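## Task

Lay the slip sheet (thin flat sheet) flat on the floor of the gray crate and set the heat sink (finned metal block) on top of it, standing with its fins pointing up. Then open/release everything, return every tool to the same stand slot it came from, and move the arm well away from the tools; missing any of these closing steps costs points. The heat sink is too wide for grip50, the smaller gripper. A tool locked to the arm is treated as part of the arm.

## Robot and tools

Robot: one seven-joint arm ending in a tool changer with a flat face. Three tools hang in forks on a stand, 180 mm apart: grip50 (small two-finger gripper, 50 mm max opening), grip85 (85 mm opening) and cup (suction). tool_id shows grip50, grip85, cup or none. Cameras: cam_high and cam_low (504x504) and cam_wrist (616x616).

Frames: the scene frame has its origin on the table surface beneath the arm base, +z up, +y to the left when facing +x. end_effector_position (m) and end_effector_quat_wxyz report the center of the changer face in that frame, whether or not a tool is on. Motion commands, however, are in the changer face's own axes; its z axis points out of the face, away from the arm. Tool points in mm from the face center (x, y, z of the face): grip50 grip point (0, -25, 180); grip85 grip point (0, 0, 173) when closed, 13 mm closer when fully open; cup rim center (0, 0, 175). Both grippers close along face x.

Row format (used by both execute_actions and move): one list of 14 numbers, each in [-1, 1], in this order: dx, dy, dz, rx, ry, rz, tool/lock, grip50_position, grip50_force_limit, grip50_speed, grip85_position, grip85_force_limit, grip85_speed, cup_suction. The first six are an offset, not a pose: a target for the changer face relative to the face pose in the most recent result that showed it (before any such result in a scene, or for later calls within one reply, relative to where the robot is when the action begins), expressed in face axes. Scale: 1.0 = 0.6 m for dx, dy, dz and 180 degrees for the rotation vector rx, ry, rz. All zeros therefore means go back to that reference pose, not stay still. Each step the command is clipped to within 70 mm and 16 degrees of the measured pose. lock: positive locks the changer, negative unlocks, 0 keeps the last command (about 1 s to act). Gripper position: +1 fully open; grip50 pads meet near -0.65, grip85 near -0.8; send -1 to close until stopped. force_limit: -1 about 20 N up to +1 about 185 N (grip50) or 235 N (grip85). speed: -1 about 20 mm/s to +1 about 150 mm/s. cup_suction above 0.01 is on, otherwise off and vented; it persists between actions.

execute_actions: {"actions": []} just reports state. {"actions": [{"rows": [[14 numbers]...], "steps": n}]} runs up to 15 steps of 1/30 s; each row measured from the same reference, last row repeated. {"actions": [{"steps": n}]} waits up to 300 steps, counted from the previous result including reply time. Optional "pictures" boolean.
move: target is one 14-number row as above; speed in m/s, 0.002 to 0.5 (default 0.25), rotation up to twice that in rad/s. Straight path of 0.5 to 10 s; it does not avoid obstacles, and faster or deeper contact pushes harder. The "move:" line reports done, off_target, moving, held or fault, plus limits (paced = pose clipped; held = a check blocked steps, after which motion can jump fast) and the distance left.
wait: seconds 0 to 10, nothing new sent. zoom_image: camera name plus region [x0, y0, x1, y1] in pixels, at most 504 square. finished_scene: scene number 1 or 2; ends and grades that scene irreversibly.

Result lines: state with pose and velocities, joint positions and torques (torques include offsets and noise), plate_near, locked, unlocked, in_stand, unlock_refused, tool readings (n/a until the tool is ready), grip*_object_status (0 moving, 1 stopped while opening, 2 stopped while closing = holding, 3 at target or pads met, also possible with thin items), grip*_position_measured (about 3 = open; grip50 opening ≈ (250 - count) x 0.202 mm; grip85: 78≈60 mm, 130≈40, 180≈20, 230 closed), cup_suction_measured (1 ≈ 75 kPa vacuum) and cup_part_present. "pose unreachable" or HELD means the clearance check altered or dropped the command. "Hand target" is the pose being driven toward. MOTOR HOT warns from 65 °C; faults are reported as TORQUE, FORCE or OVER-TEMPERATURE FAULT.

Tool handling: align the face to the plate within about 1 mm and 1 degree, face -y pointing to the fork's open side. When plate_near = 1, send lock +1 and wait for locked = 1; the tool then boots (closes, then fully opens, so nothing should be between fingers). Withdraw by raising 20 mm (10 to 30), sliding at least 110 mm along face -y out of the fork, then rising. Return by the reverse path; when in_stand = 1, keep still, send lock -1, wait for unlocked = 1. Unlocking away from the stand is refused. Fork arms sit 40 to 70 mm each side along face x, tips 45 mm toward the open side, tops 18 mm below a hung plate's face; stops are 10 mm tall.

Plan: the heat sink needs grip85 (or the cup); the thin sheet suits the cup. Place the sheet flat first, then the heat sink on it fins up, release, rise, rehang tools, retreat.

Avoid: anything leaving the table (task fails), drops, slips, fast impacts, hard pressing. Joint torque at its load limit (waist/shoulder 114, upper arm roll/elbow 59.5, wrist joints 36.2 N m) or 200 N external force stops the arm for 10 s. Holding loads heats motors; don't idle while carrying. Brief external pushes may move loose objects.

Each tool is called after ">>>" by a JSON object that holds its "op" and its "data".

## Session

>>> {"op": "execute_actions", "data": {"actions": []}}

Scene clock: 0.00 s of 12600.00 s.
end_effector_position=(+0.4352, +0.0240, +0.3423) locked=0 unlocked=1 plate_near=0 in_stand=0 unlock_refused=0 tool_id=none grip50_position_measured=n/a grip50_object_status=n/a grip85_position_measured=n/a grip85_object_status=n/a cup_suction_measured=n/a cup_part_present=n/a end_effector_quat_wxyz=(+0.002, +1.000, +0.026, +0.007) end_effector_velocity=(-0.000, +0.000, +0.000) end_effector_angular_velocity=(+0.000, -0.000, -0.001)
Joint positions: [ 0.209 -0.11   0.05   2.362 -0.009  0.901  0.267]
Joint velocities: [ 0.     0.    -0.    -0.     0.    -0.     0.001]
Joint torques (N m, as the joint torque sensors report them, + toward a larger angle): no reading
Motor temperatures (°C, as the motors report them): [31 28 32 31 32 34 35]
Hand target: +0.435, +0.024, +0.342; +0.002, +1.000, +0.026, +0.007

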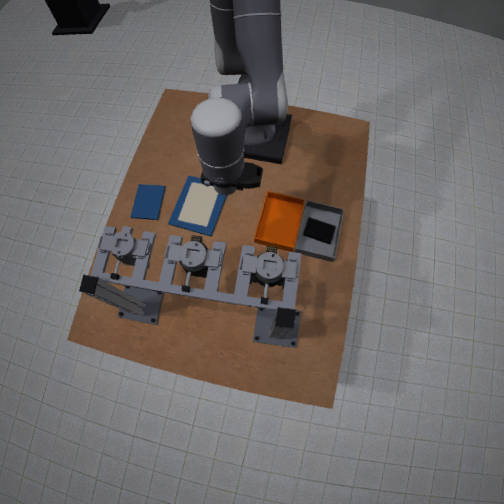

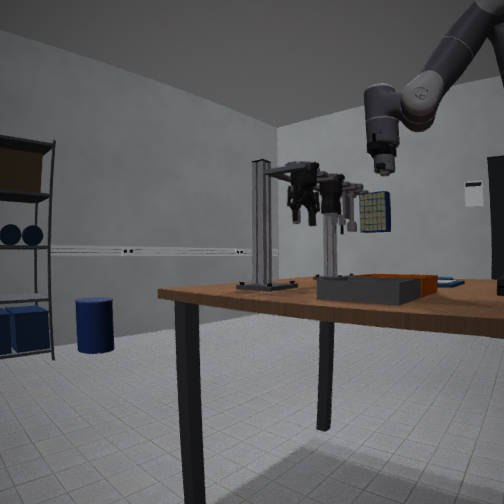

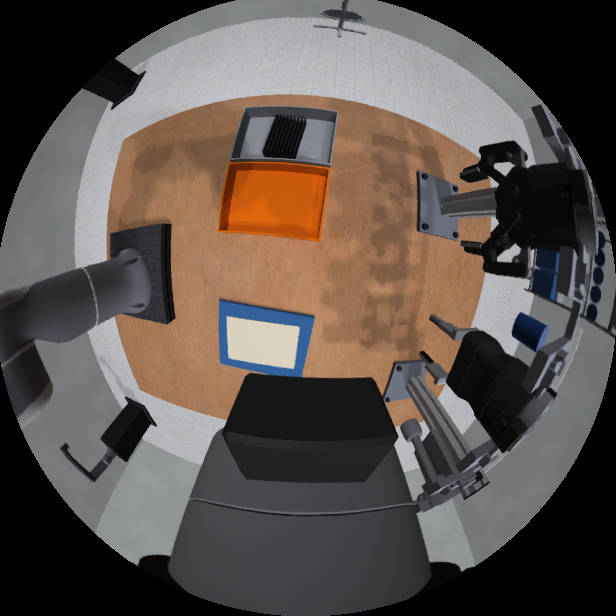

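>>> {"op": "move", "data": {"target": [0.1,0,-0.3,0,0,0,0,0,0,0,1,0,0,0]}}

>>> {"op": "move", "data": {"target": [0.2,0,0,0,0,0,0,0,0,0,1,0,0,0]}}

Scene clock: 2.93 s of 12600.00 s.
end_effector_position=(+0.4924, +0.0275, +0.5235) locked=0 unlocked=1 plate_near=0 in_stand=0 unlock_refused=0 tool_id=none grip50_position_measured=n/a grip50_object_status=n/a grip85_position_measured=n/a grip85_object_status=n/a cup_suction_measured=n/a cup_part_present=n/a end_effector_quat_wxyz=(+0.002, +1.000, +0.025, +0.007) end_effector_velocity=(+0.000, -0.000, -0.000) end_effector_angular_velocity=(-0.000, -0.000, +0.001)
Joint positions: [ 0.217  0.027  0.01   1.95  -0.     0.352  0.229]
Joint velocities: [ 0.    -0.    -0.    -0.    -0.     0.    -0.001]
Joint torques (N m, as the joint torque sensors report them, + toward a larger angle): [  0.46  30.38   0.16 -30.76  -3.92   4.72  -0.25]
Motor temperatures (°C, as the motors report them): [31 28 32 31 32 34 35]
Hand target: +0.492, +0.028, +0.523; +0.002, +1.000, +0.026, +0.007
Off the commanded pose: 0.000 m, 0 deg.
move: done

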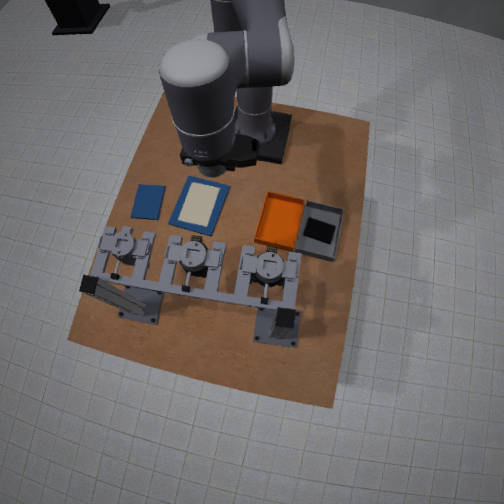

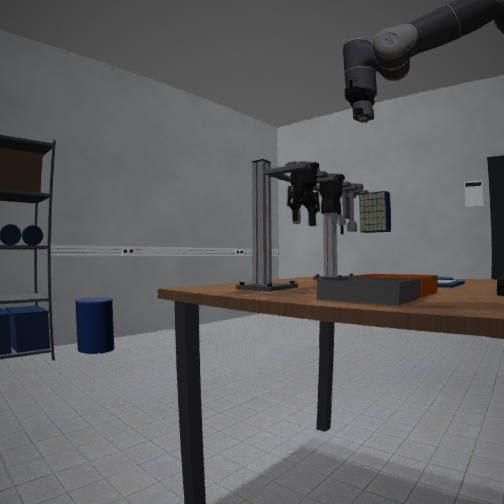

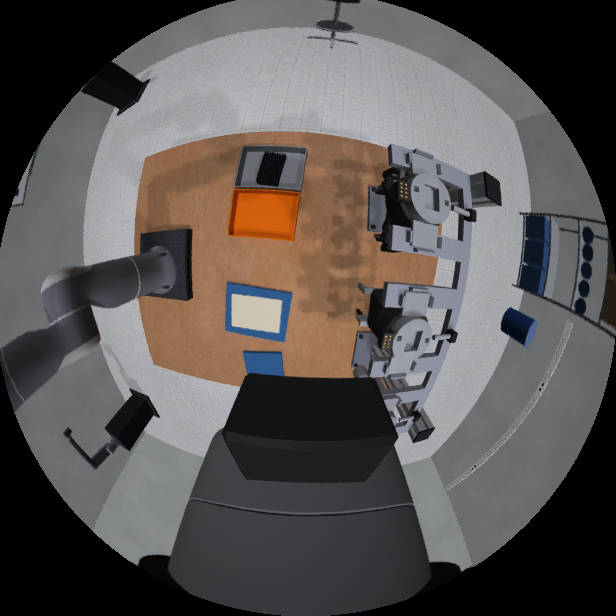

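Scene clock: 3.80 s of 12600.00 s.
end_effector_position=(+0.6123, +0.0335, +0.5248) locked=0 unlocked=1 plate_near=0 in_stand=0 unlock_refused=0 tool_id=none grip50_position_measured=n/a grip50_object_status=n/a grip85_position_measured=n/a grip85_object_status=n/a cup_suction_measured=n/a cup_part_present=n/a end_effector_quat_wxyz=(+0.002, +1.000, +0.025, +0.007) end_effector_velocity=(-0.000, +0.000, +0.000) end_effector_angular_velocity=(-0.000, -0.001, +0.000)
Joint positions: [ 0.233 -0.266 -0.059  1.603  0.016  0.297  0.173]
Joint velocities: [ 0.     0.001  0.     0.001 -0.    -0.     0.   ]
Joint torques (N m, as the joint torque sensors report them, + toward a larger angle): [  0.33  44.04   0.39 -30.4   -3.87   4.51  -0.03]
Motor temperatures (°C, as the motors report them): [31 28 32 31 32 34 35]
Hand target: +0.612, +0.034, +0.525; +0.002, +1.000, +0.025, +0.007
Off the commanded pose: 0.000 m, 0 deg.
move: done

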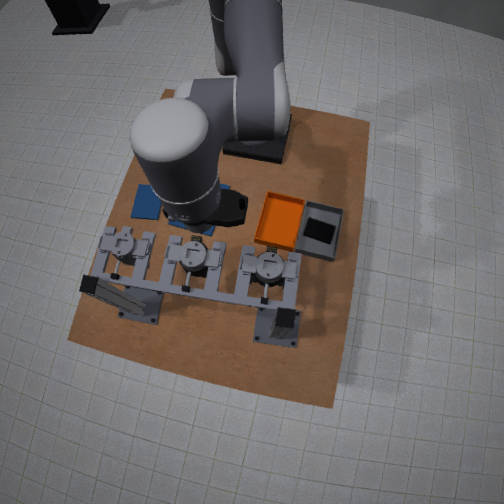

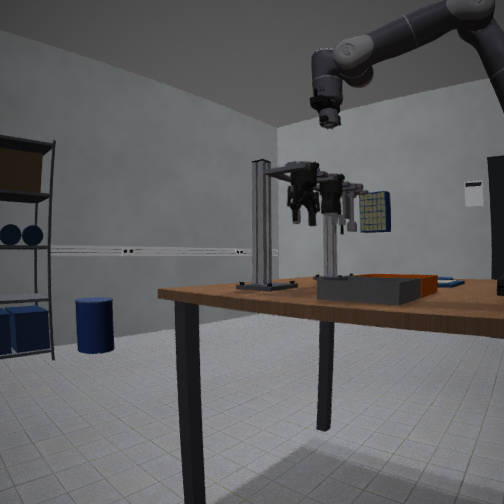

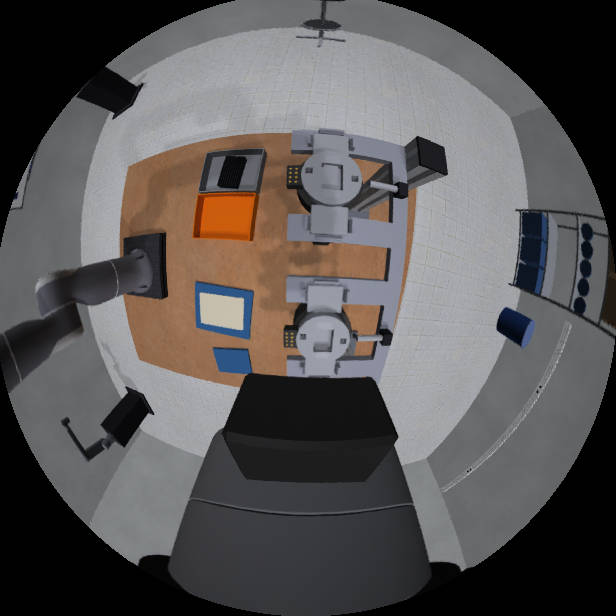

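>>> {"op": "move", "data": {"target": [0.032,-0.11,0.12,0.0013,-0.0045,0.016,0,0,0,0,1,0,0,0]}}

Scene clock: 5.97 s of 12600.00 s.
end_effector_position=(+0.6290, +0.1004, +0.4525) locked=0 unlocked=1 plate_near=0 in_stand=0 unlock_refused=0 tool_id=none grip50_position_measured=n/a grip50_object_status=n/a grip85_position_measured=n/a grip85_object_status=n/a cup_suction_measured=n/a cup_part_present=n/a end_effector_quat_wxyz=(-0.000, +1.000, +0.000, -0.000) end_effector_velocity=(+0.000, +0.000, +0.000) end_effector_angular_velocity=(+0.000, -0.000, -0.000)
Joint positions: [ 0.306 -0.387 -0.034  1.626  0.023  0.428  0.316]
Joint velocities: [ 0.    -0.     0.    -0.001  0.    -0.     0.   ]
Joint torques (N m, as the joint torque sensors report them, + toward a larger angle): [ -0.99  49.54  -0.74 -29.74  -4.15   4.3   -0.04]
Motor temperatures (°C, as the motors report them): [31 28 32 31 32 34 35]
Hand target: +0.629, +0.100, +0.453; -0.000, +1.000, +0.000, -0.000
Off the commanded pose: 0.000 m, 0 deg.
move: done

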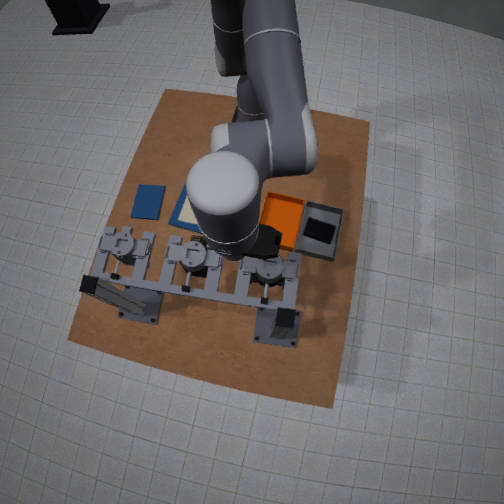

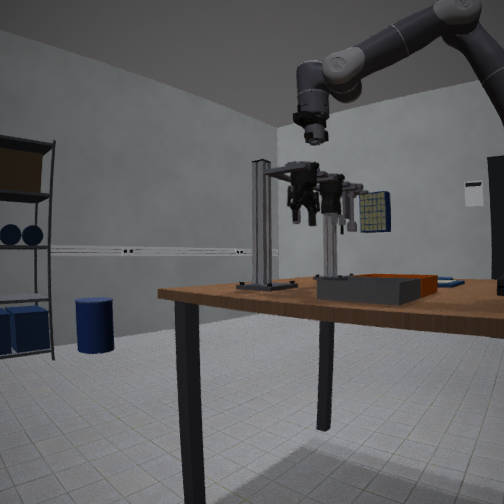

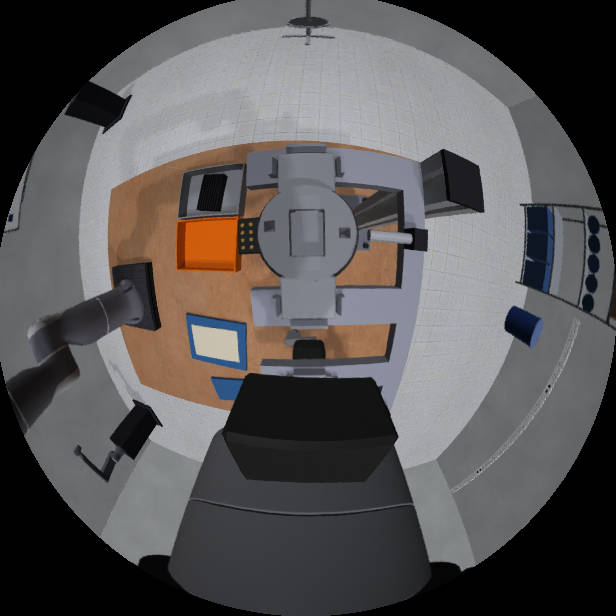

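>>> {"op": "move", "data": {"target": [-0.002,-0.15,0,0,0,-0.5,0,0,0,0,1,0,0,0]}}

Scene clock: 10.17 s of 12600.00 s.
end_effector_position=(+0.6277, +0.1904, +0.4526) locked=0 unlocked=1 plate_near=0 in_stand=0 unlock_refused=0 tool_id=none grip50_position_measured=n/a grip50_object_status=n/a grip85_position_measured=n/a grip85_object_status=n/a cup_suction_measured=n/a cup_part_present=n/a end_effector_quat_wxyz=(-0.001, +0.707, +0.707, +0.000) end_effector_velocity=(-0.000, +0.000, -0.000) end_effector_angular_velocity=(-0.000, +0.000, +0.000)
Joint positions: [ 0.24  -0.459  0.21   1.542 -0.089  0.409 -1.054]
Joint velocities: [ 0.  0. -0.  0.  0.  0.  0.]
Joint torques (N m, as the joint torque sensors report them, + toward a larger angle): [ -1.21  50.08   2.42 -30.36  -3.84   4.19   0.75]
Motor temperatures (°C, as the motors report them): [31 29 32 31 32 34 35]
Hand target: +0.628, +0.190, +0.453; -0.001, +0.707, +0.707, -0.000
Off the commanded pose: 0.000 m, 0 deg.
move: done

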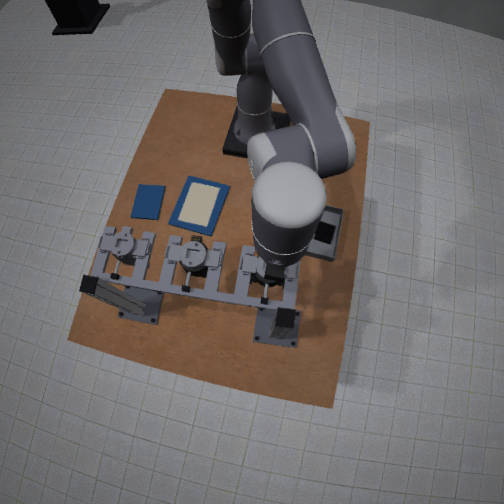

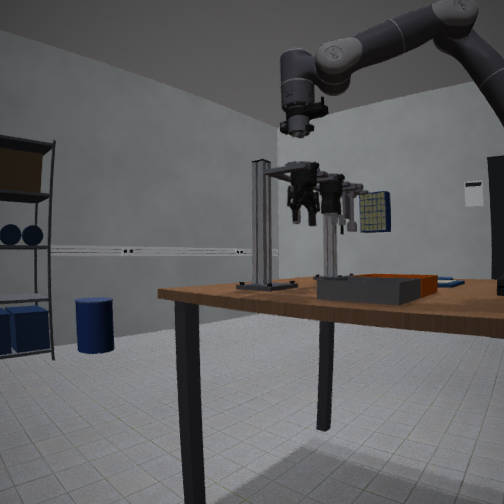

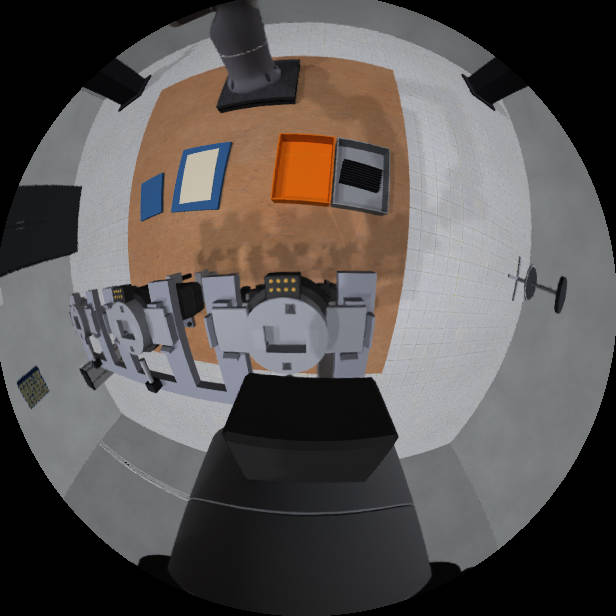

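>>> {"op": "move", "data": {"target": [-0.028,0,0.1,0,0,0,0,0,0,0,1,0,0,0], "speed": 0.1}}

>>> {"op": "zoom_image", "data": {"camera": "cam_wrist", "region": [158,230,458,400]}}

>>> {"op": "zoom_image", "data": {"camera": "cam_low", "region": [240,110,380,230]}}

Scene clock: 12.13 s of 12600.00 s.
end_effector_position=(+0.6277, +0.1736, +0.3924) locked=0 unlocked=1 plate_near=0 in_stand=0 unlock_refused=0 tool_id=none grip50_position_measured=n/a grip50_object_status=n/a grip85_position_measured=n/a grip85_object_status=n/a cup_suction_measured=n/a cup_part_present=n/a end_effector_quat_wxyz=(-0.001, +0.707, +0.707, +0.000) end_effector_velocity=(-0.000, +0.000, +0.000) end_effector_angular_velocity=(+0.000, -0.000, -0.001)
Joint positions: [ 0.224 -0.509  0.196  1.637 -0.099  0.554 -1.07 ]
Joint velocities: [ 0.     0.    -0.    -0.     0.     0.     0.001]
Joint torques (N m, as the joint torque sensors report them, + toward a larger angle): [  0.31  50.96   3.6  -29.19  -3.89   4.24  -0.22]
Motor temperatures (°C, as the motors report them): [31 29 32 31 32 34 35]
Hand target: +0.628, +0.174, +0.393; -0.001, +0.707, +0.707, +0.000
Off the commanded pose: 0.000 m, 0 deg.
move: done

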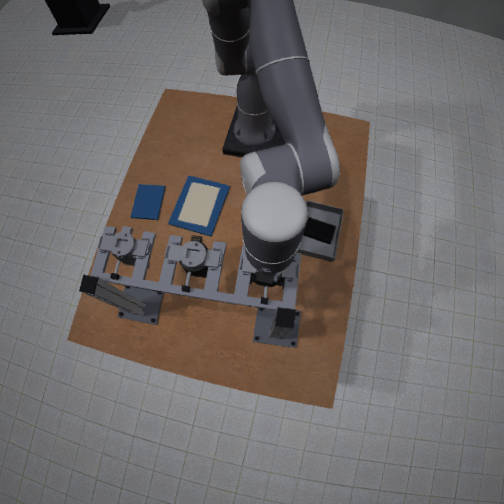

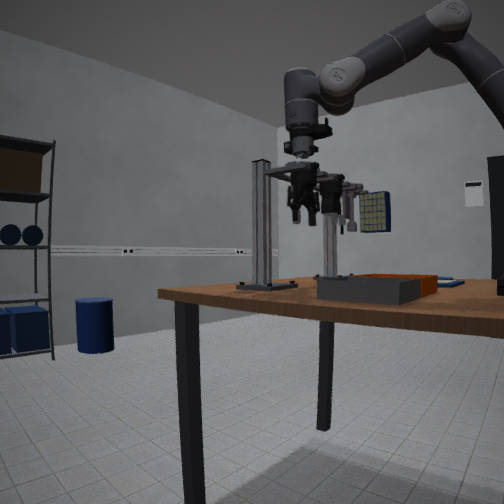

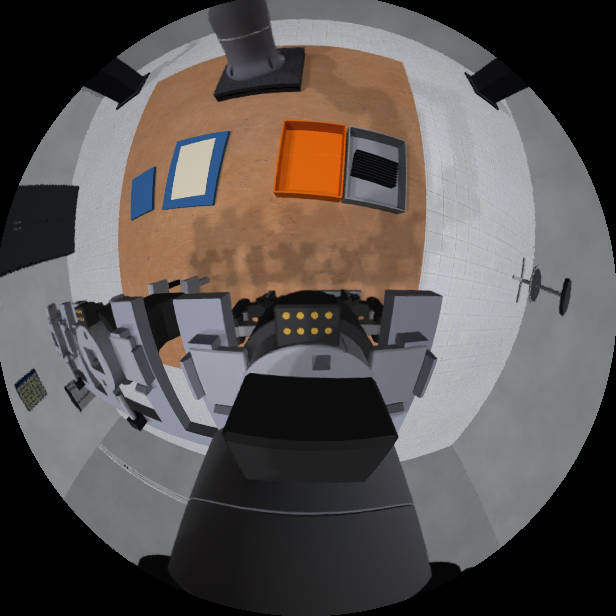

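Region (158, 230, 458, 400) of cam_wrist's 616x616 image, scaled by 1.680, with more detail than that image has; it fills the top 286 rows of this view, and the rest is white.

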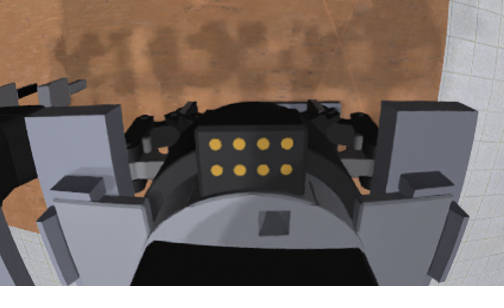

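Region (240, 110, 380, 230) of cam_low's 504x504 image, scaled by 3.600, with more detail than that image has; it fills the top 432 rows of this view, and the rest is white.

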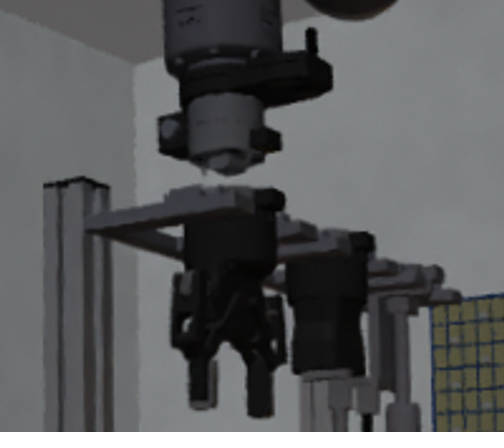

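>>> {"op": "move", "data": {"target": [0,0.0015,0.05,0,0,0,0,0,0,0,1,0,0,0], "speed": 0.015}}

Scene clock: 15.00 s of 12600.00 s.
end_effector_position=(+0.6304, +0.1745, +0.3702) locked=0 unlocked=1 plate_near=0 in_stand=0 unlock_refused=0 tool_id=none grip50_position_measured=n/a grip50_object_status=n/a grip85_position_measured=n/a grip85_object_status=n/a cup_suction_measured=n/a cup_part_present=n/a end_effector_quat_wxyz=(+0.003, +0.706, +0.708, +0.006) end_effector_velocity=(-0.000, +0.000, -0.000) end_effector_angular_velocity=(-0.000, -0.000, +0.001)
Joint positions: [ 0.224 -0.539  0.195  1.661 -0.113  0.619 -1.064]
Joint velocities: [-0.006 -0.001  0.007  0.    -0.005  0.     0.002]
Joint torques (N m, as the joint torque sensors report them, + toward a larger angle): [ 0.39 -5.11  0.94 -9.88 -0.04  5.    0.58]
Motor temperatures (°C, as the motors report them): [31 29 32 31 32 34 35]
Hand target: +0.629, +0.174, +0.362; -0.001, +0.707, +0.707, +0.000
Off the commanded pose: 0.008 m, 1 deg.
move: off_target

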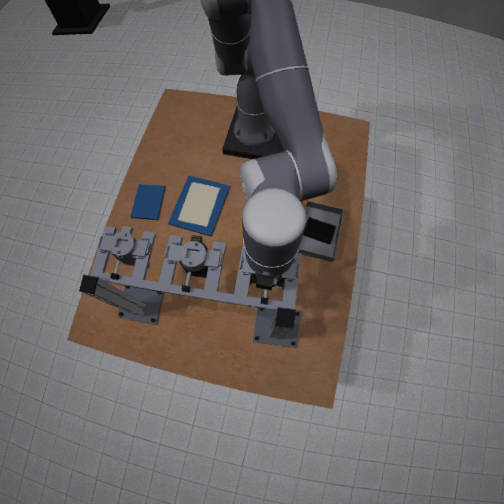

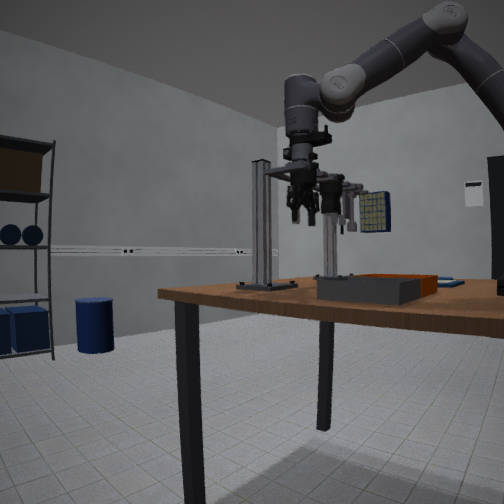

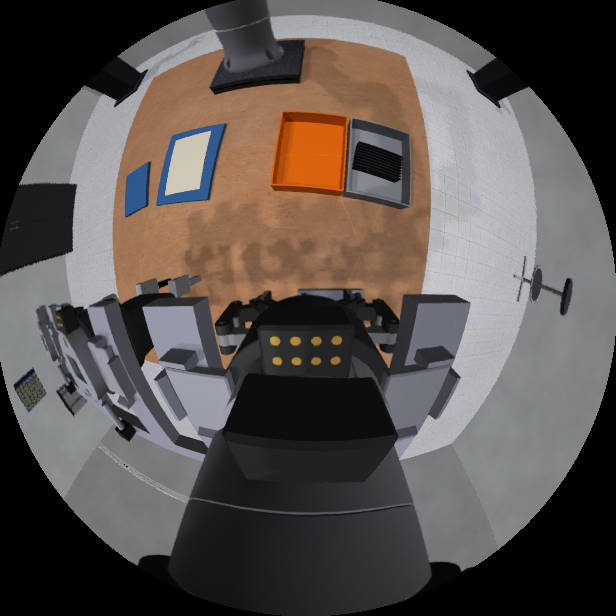

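>>> {"op": "move", "data": {"target": [-0.003,-0.0045,-0.006,0.0041,-0.0013,0.0009,0,0,0,0,1,0,0,0], "speed": 0.015}}

>>> {"op": "zoom_image", "data": {"camera": "cam_low", "region": [270,135,340,195]}}

>>> {"op": "zoom_image", "data": {"camera": "cam_wrist", "region": [128,280,488,460]}}

Scene clock: 17.13 s of 12600.00 s.
end_effector_position=(+0.6276, +0.1726, +0.3737) locked=0 unlocked=1 plate_near=0 in_stand=0 unlock_refused=0 tool_id=none grip50_position_measured=n/a grip50_object_status=n/a grip85_position_measured=n/a grip85_object_status=n/a cup_suction_measured=n/a cup_part_present=n/a end_effector_quat_wxyz=(-0.000, +0.707, +0.707, -0.001) end_effector_velocity=(+0.000, +0.000, +0.000) end_effector_angular_velocity=(-0.000, -0.001, -0.001)
Joint positions: [ 0.221 -0.531  0.196  1.658 -0.109  0.595 -1.064]
Joint velocities: [ 0.    -0.    -0.    -0.    -0.001  0.     0.001]
Joint torques (N m, as the joint torque sensors report them, + toward a larger angle): [ -0.38  50.99   4.79 -28.29  -3.17   4.5   -0.42]
Motor temperatures (°C, as the motors report them): [31 29 32 31 32 34 35]
Hand target: +0.628, +0.173, +0.374; -0.000, +0.707, +0.707, -0.001
Off the commanded pose: 0.000 m, 0 deg.
move: done

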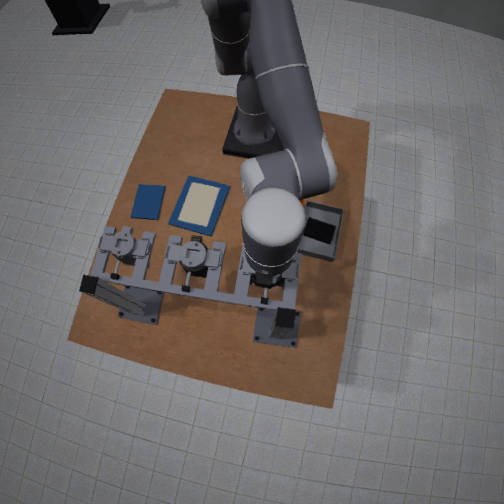

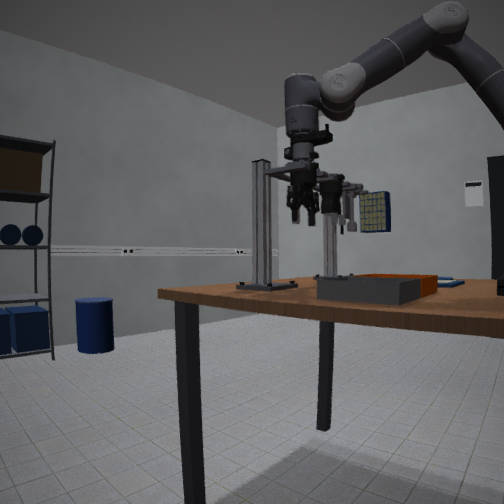

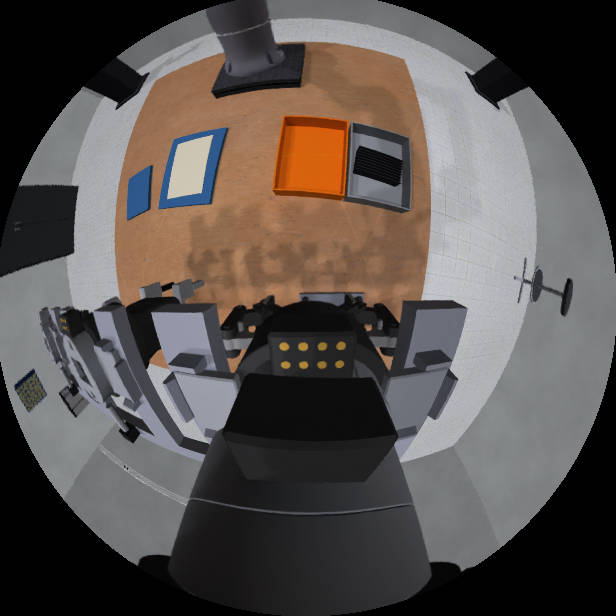

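Region (270, 135, 340, 195) of cam_low's 504x504 image, scaled by 7.200, with more detail than that image has; it fills the top 432 rows of this view, and the rest is white.

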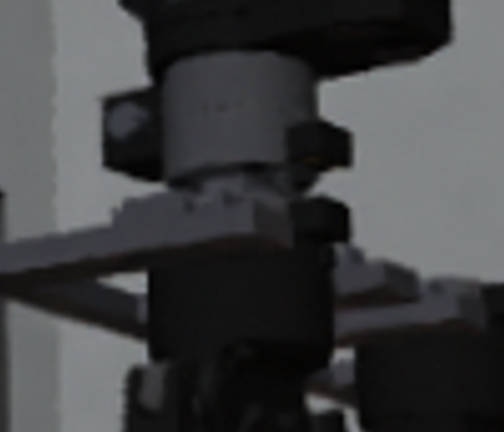

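Region (128, 280, 488, 460) of cam_wrist's 616x616 image, scaled by 1.400, with more detail than that image has.

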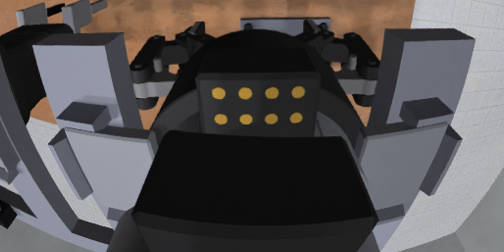

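>>> {"op": "move", "data": {"target": [0.0028,-0.001,0,0,0,-0.008,0,0,0,0,1,0,0,0], "speed": 0.015}}

>>> {"op": "move", "data": {"target": [0,0,0.009,0,0,0,0,0,0,0,1,0,0,0], "speed": 0.006}}

Scene clock: 19.87 s of 12600.00 s.
end_effector_position=(+0.6271, +0.1741, +0.3738) locked=0 unlocked=1 plate_near=0 in_stand=0 unlock_refused=0 tool_id=none grip50_position_measured=n/a grip50_object_status=n/a grip85_position_measured=n/a grip85_object_status=n/a cup_suction_measured=n/a cup_part_present=n/a end_effector_quat_wxyz=(-0.000, +0.699, +0.715, -0.001) end_effector_velocity=(-0.000, -0.000, -0.000) end_effector_angular_velocity=(+0.001, +0.000, +0.000)
Joint positions: [ 0.222 -0.531  0.199  1.659 -0.11   0.595 -1.085]
Joint velocities: [-0.    -0.     0.    -0.     0.001  0.    -0.001]
Joint torques (N m, as the joint torque sensors report them, + toward a larger angle): [  0.41  50.04   4.34 -27.66  -3.92   4.36  -0.24]
Motor temperatures (°C, as the motors report them): [31 29 32 31 32 34 35]
Hand target: +0.627, +0.174, +0.374; -0.000, +0.698, +0.716, -0.001
Off the commanded pose: 0.000 m, 0 deg.
move: done

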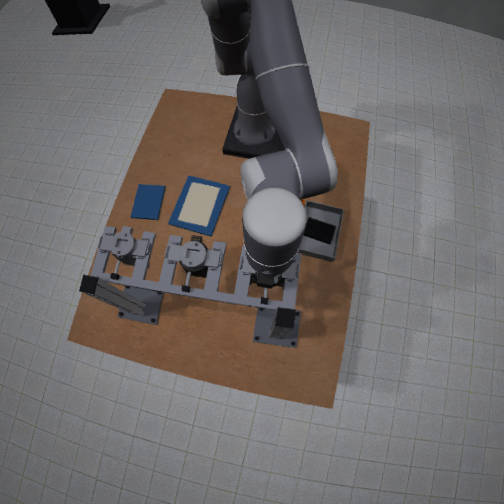

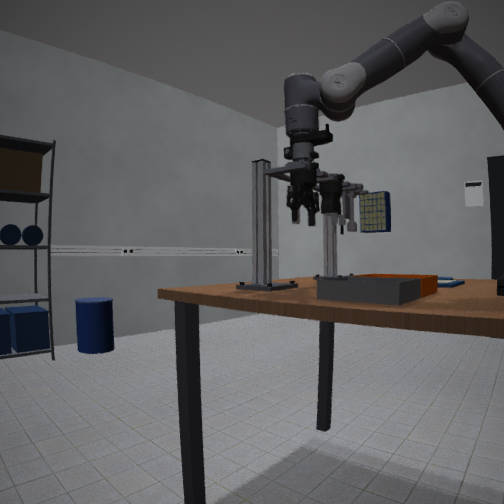

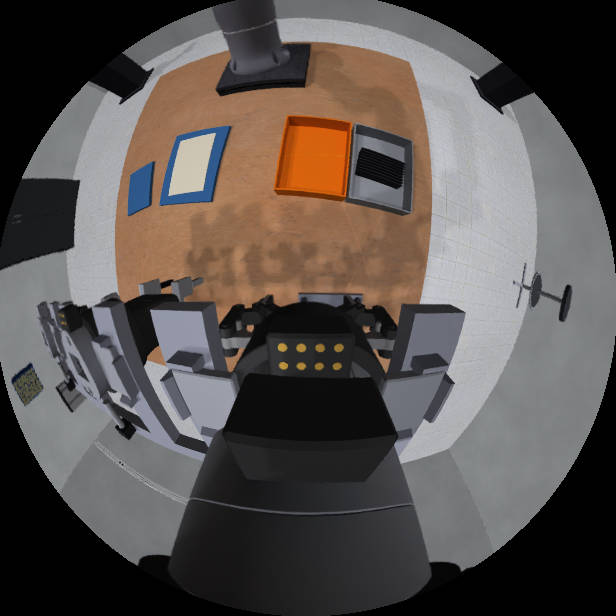

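Scene clock: 21.00 s of 12600.00 s.
end_effector_position=(+0.6281, +0.1746, +0.3711) locked=0 unlocked=1 plate_near=0 in_stand=0 unlock_refused=0 tool_id=none grip50_position_measured=n/a grip50_object_status=n/a grip85_position_measured=n/a grip85_object_status=n/a cup_suction_measured=n/a cup_part_present=n/a end_effector_quat_wxyz=(+0.001, +0.698, +0.716, +0.002) end_effector_velocity=(-0.000, -0.000, -0.000) end_effector_angular_velocity=(-0.000, +0.000, +0.000)
Joint positions: [ 0.222 -0.536  0.199  1.662 -0.114  0.608 -1.084]
Joint velocities: [-0.  0.  0.  0. -0. -0. -0.]
Joint torques (N m, as the joint torque sensors report them, + toward a larger angle): [ -1.93  36.3    4.5  -18.64  -2.21   2.69   0.21]
Motor temperatures (°C, as the motors report them): [31 29 32 31 32 34 35]
Hand target: +0.627, +0.174, +0.368; -0.000, +0.699, +0.715, -0.001
Off the commanded pose: 0.003 m, 0 deg.
move: done

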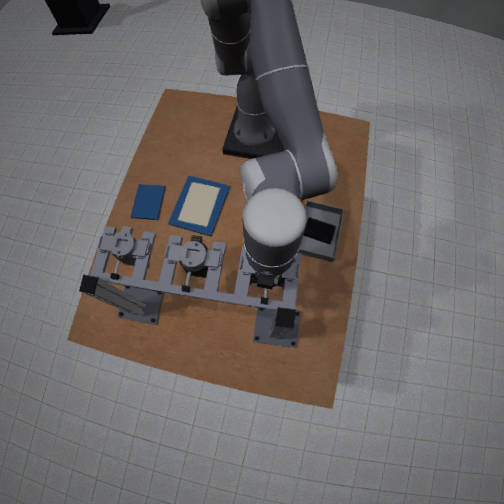

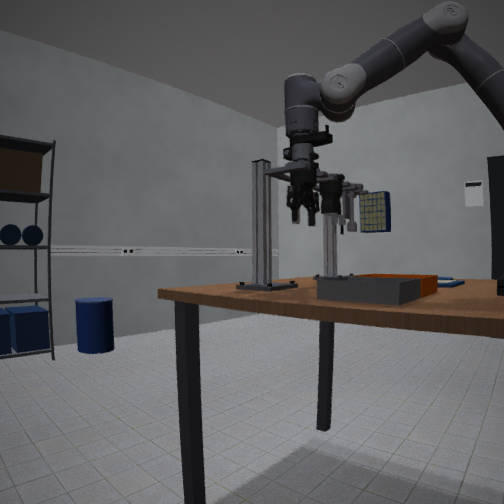

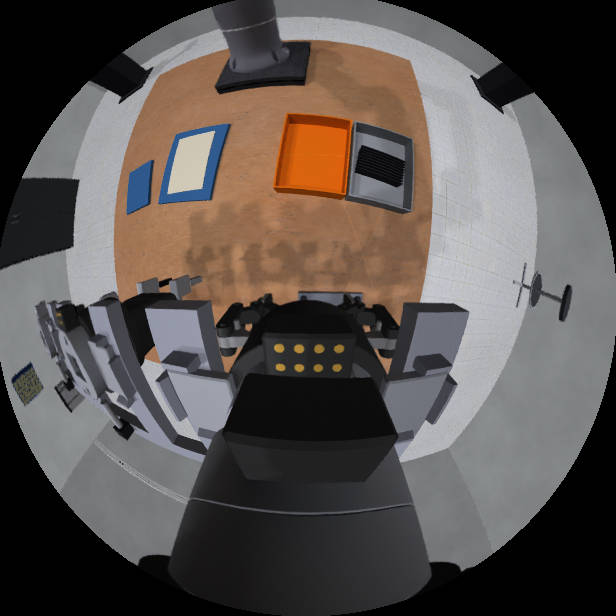

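>>> {"op": "move", "data": {"target": [-0.0006,0.0025,-0.003,0.0014,-0.0004,0,0,0,0,0,1,0,0,0], "speed": 0.01}}

>>> {"op": "move", "data": {"target": [0,0,0.0075,0,0,0,0,0,0,0,1,0,0,0], "speed": 0.006}}

Scene clock: 23.00 s of 12600.00 s.
end_effector_position=(+0.6296, +0.1743, +0.3730) locked=0 unlocked=1 plate_near=0 in_stand=0 unlock_refused=0 tool_id=none grip50_position_measured=n/a grip50_object_status=n/a grip85_position_measured=n/a grip85_object_status=n/a cup_suction_measured=n/a cup_part_present=n/a end_effector_quat_wxyz=(+0.000, +0.698, +0.716, -0.000) end_effector_velocity=(+0.000, +0.000, +0.000) end_effector_angular_velocity=(+0.000, -0.000, -0.000)
Joint positions: [ 0.221 -0.537  0.199  1.652 -0.112  0.596 -1.086]
Joint velocities: [ 0.  0. -0. -0.  0.  0.  0.]
Joint torques (N m, as the joint torque sensors report them, + toward a larger angle): [ -0.55  49.85   4.23 -27.64  -3.01   4.01  -0.19]
Motor temperatures (°C, as the motors report them): [31 29 32 31 32 34 35]
Hand target: +0.630, +0.174, +0.373; +0.000, +0.698, +0.716, -0.000
Off the commanded pose: 0.000 m, 0 deg.
move: done

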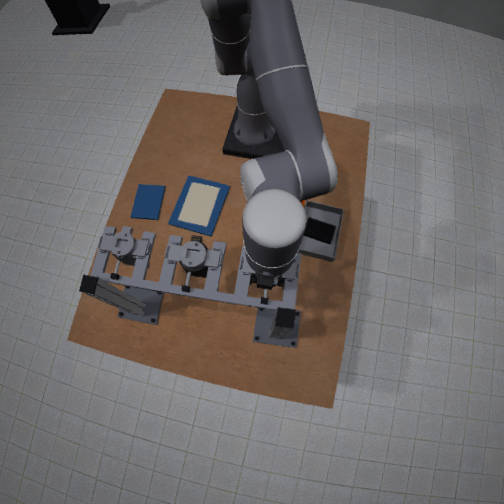

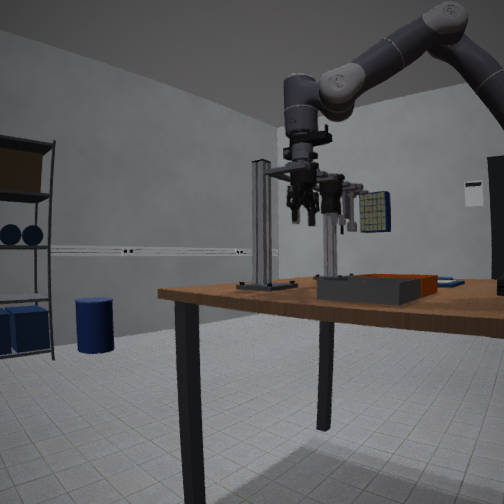

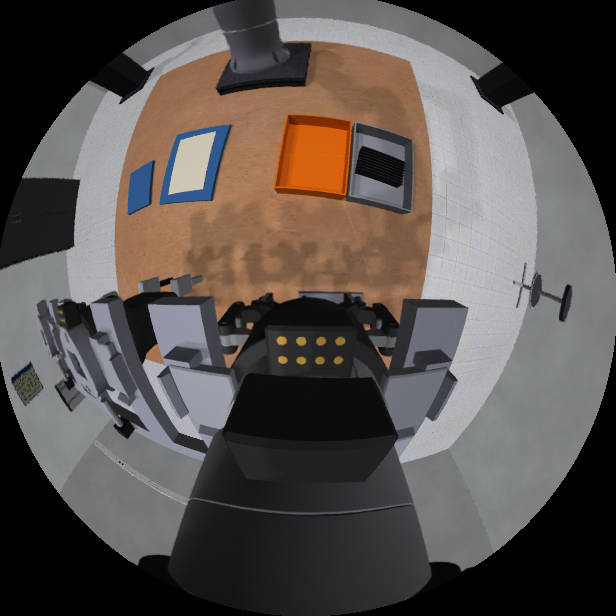

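Scene clock: 23.97 s of 12600.00 s.
end_effector_position=(+0.6305, +0.1747, +0.3711) locked=0 unlocked=1 plate_near=0 in_stand=0 unlock_refused=0 tool_id=none grip50_position_measured=n/a grip50_object_status=n/a grip85_position_measured=n/a grip85_object_status=n/a cup_suction_measured=n/a cup_part_present=n/a end_effector_quat_wxyz=(+0.002, +0.698, +0.716, +0.002) end_effector_velocity=(+0.000, -0.000, +0.000) end_effector_angular_velocity=(-0.001, -0.000, -0.000)
Joint positions: [ 0.221 -0.541  0.199  1.654 -0.115  0.606 -1.085]
Joint velocities: [-0.    -0.     0.    -0.    -0.001 -0.     0.001]
Joint torques (N m, as the joint torque sensors report them, + toward a larger angle): [ -1.54  35.91   4.17 -19.55  -2.47   3.31   0.04]
Motor temperatures (°C, as the motors report them): [31 29 32 31 32 34 35]
Hand target: +0.630, +0.174, +0.369; +0.000, +0.698, +0.716, -0.000
Off the commanded pose: 0.003 m, 0 deg.
move: done

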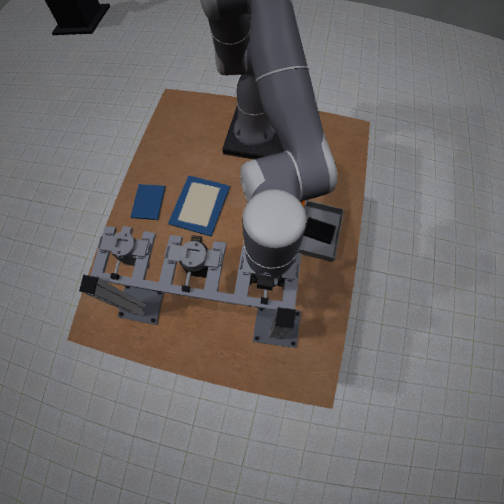

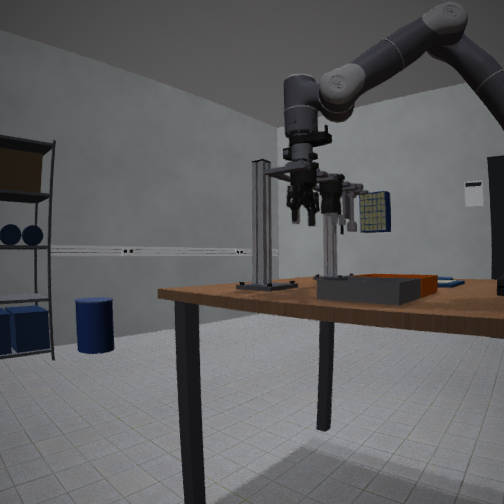

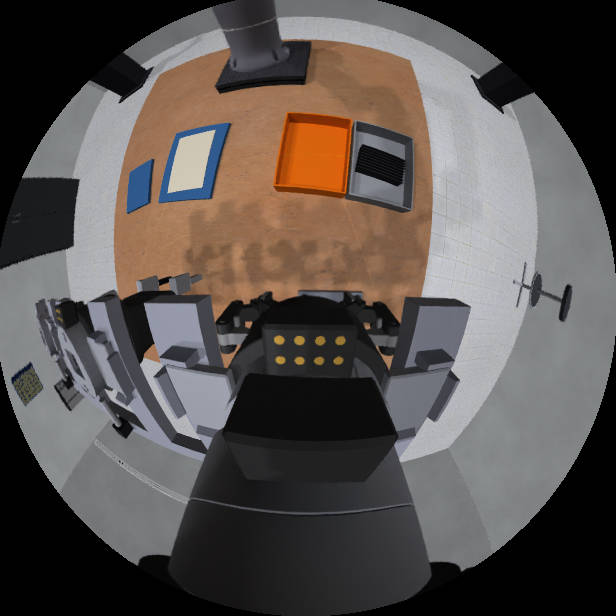

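Flat contact again; trying the other direction.

>>> {"op": "move", "data": {"target": [-0.0006,-0.0093,-0.003,0.0018,0,0,0,0,0,0,1,0,0,0], "speed": 0.01}}

>>> {"op": "move", "data": {"target": [0,0,0.007,0,0,0,0,0,0,0,1,0,0,0], "speed": 0.006}}

Scene clock: 26.30 s of 12600.00 s.
end_effector_position=(+0.6250, +0.1742, +0.3729) locked=0 unlocked=1 plate_near=0 in_stand=0 unlock_refused=0 tool_id=none grip50_position_measured=n/a grip50_object_status=n/a grip85_position_measured=n/a grip85_object_status=n/a cup_suction_measured=n/a cup_part_present=n/a end_effector_quat_wxyz=(-0.000, +0.698, +0.716, +0.000) end_effector_velocity=(-0.000, -0.000, -0.000) end_effector_angular_velocity=(+0.000, +0.000, -0.000)
Joint positions: [ 0.221 -0.528  0.201  1.667 -0.111  0.602 -1.085]
Joint velocities: [-0. -0. -0.  0.  0.  0. -0.]
Joint torques (N m, as the joint torque sensors report them, + toward a larger angle): [ -1.17  51.74   4.21 -27.79  -2.87   4.16   0.17]
Motor temperatures (°C, as the motors report them): [31 29 32 31 32 34 35]
Hand target: +0.625, +0.174, +0.373; -0.000, +0.698, +0.716, +0.000
Off the commanded pose: 0.000 m, 0 deg.
move: done

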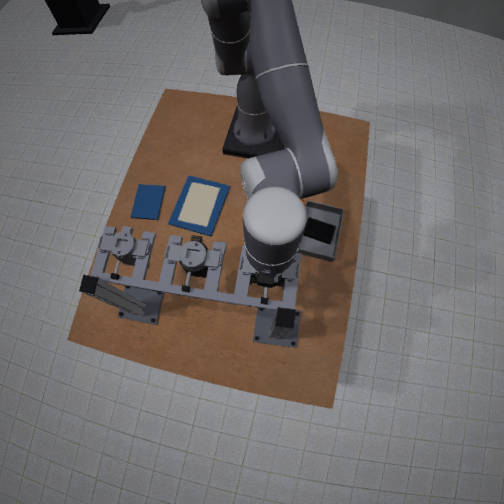

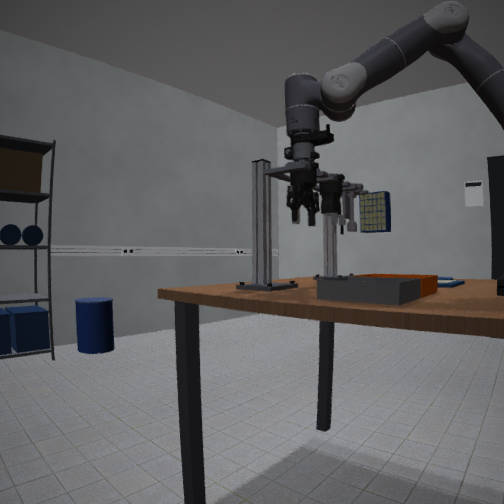

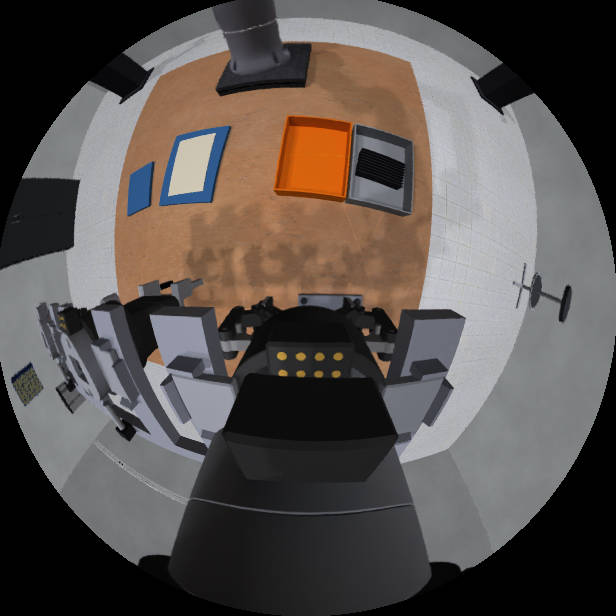

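Scene clock: 27.23 s of 12600.00 s.
end_effector_position=(+0.6259, +0.1746, +0.3711) locked=0 unlocked=1 plate_near=0 in_stand=0 unlock_refused=0 tool_id=none grip50_position_measured=n/a grip50_object_status=n/a grip85_position_measured=n/a grip85_object_status=n/a cup_suction_measured=n/a cup_part_present=n/a end_effector_quat_wxyz=(+0.001, +0.698, +0.716, +0.002) end_effector_velocity=(-0.000, +0.000, -0.000) end_effector_angular_velocity=(+0.000, +0.000, -0.000)
Joint positions: [ 0.221 -0.532  0.201  1.669 -0.114  0.612 -1.084]
Joint velocities: [ 0.    -0.    -0.    -0.     0.001  0.    -0.   ]
Joint torques (N m, as the joint torque sensors report them, + toward a larger angle): [ -1.59  36.88   4.   -19.44  -2.2    2.66   0.6 ]
Motor temperatures (°C, as the motors report them): [31 29 32 31 32 34 35]
Hand target: +0.625, +0.174, +0.369; -0.000, +0.698, +0.716, +0.000
Off the commanded pose: 0.003 m, 0 deg.
move: done

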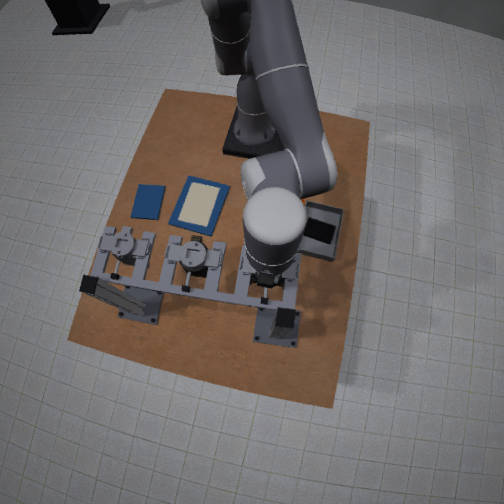

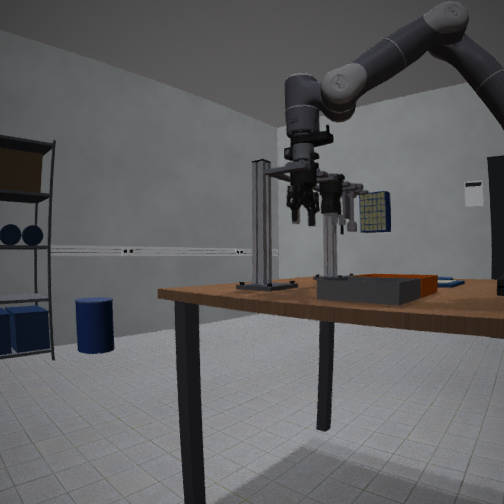

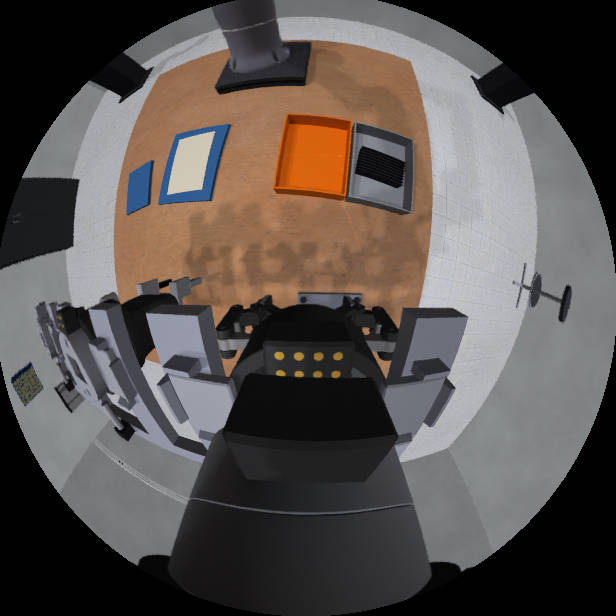

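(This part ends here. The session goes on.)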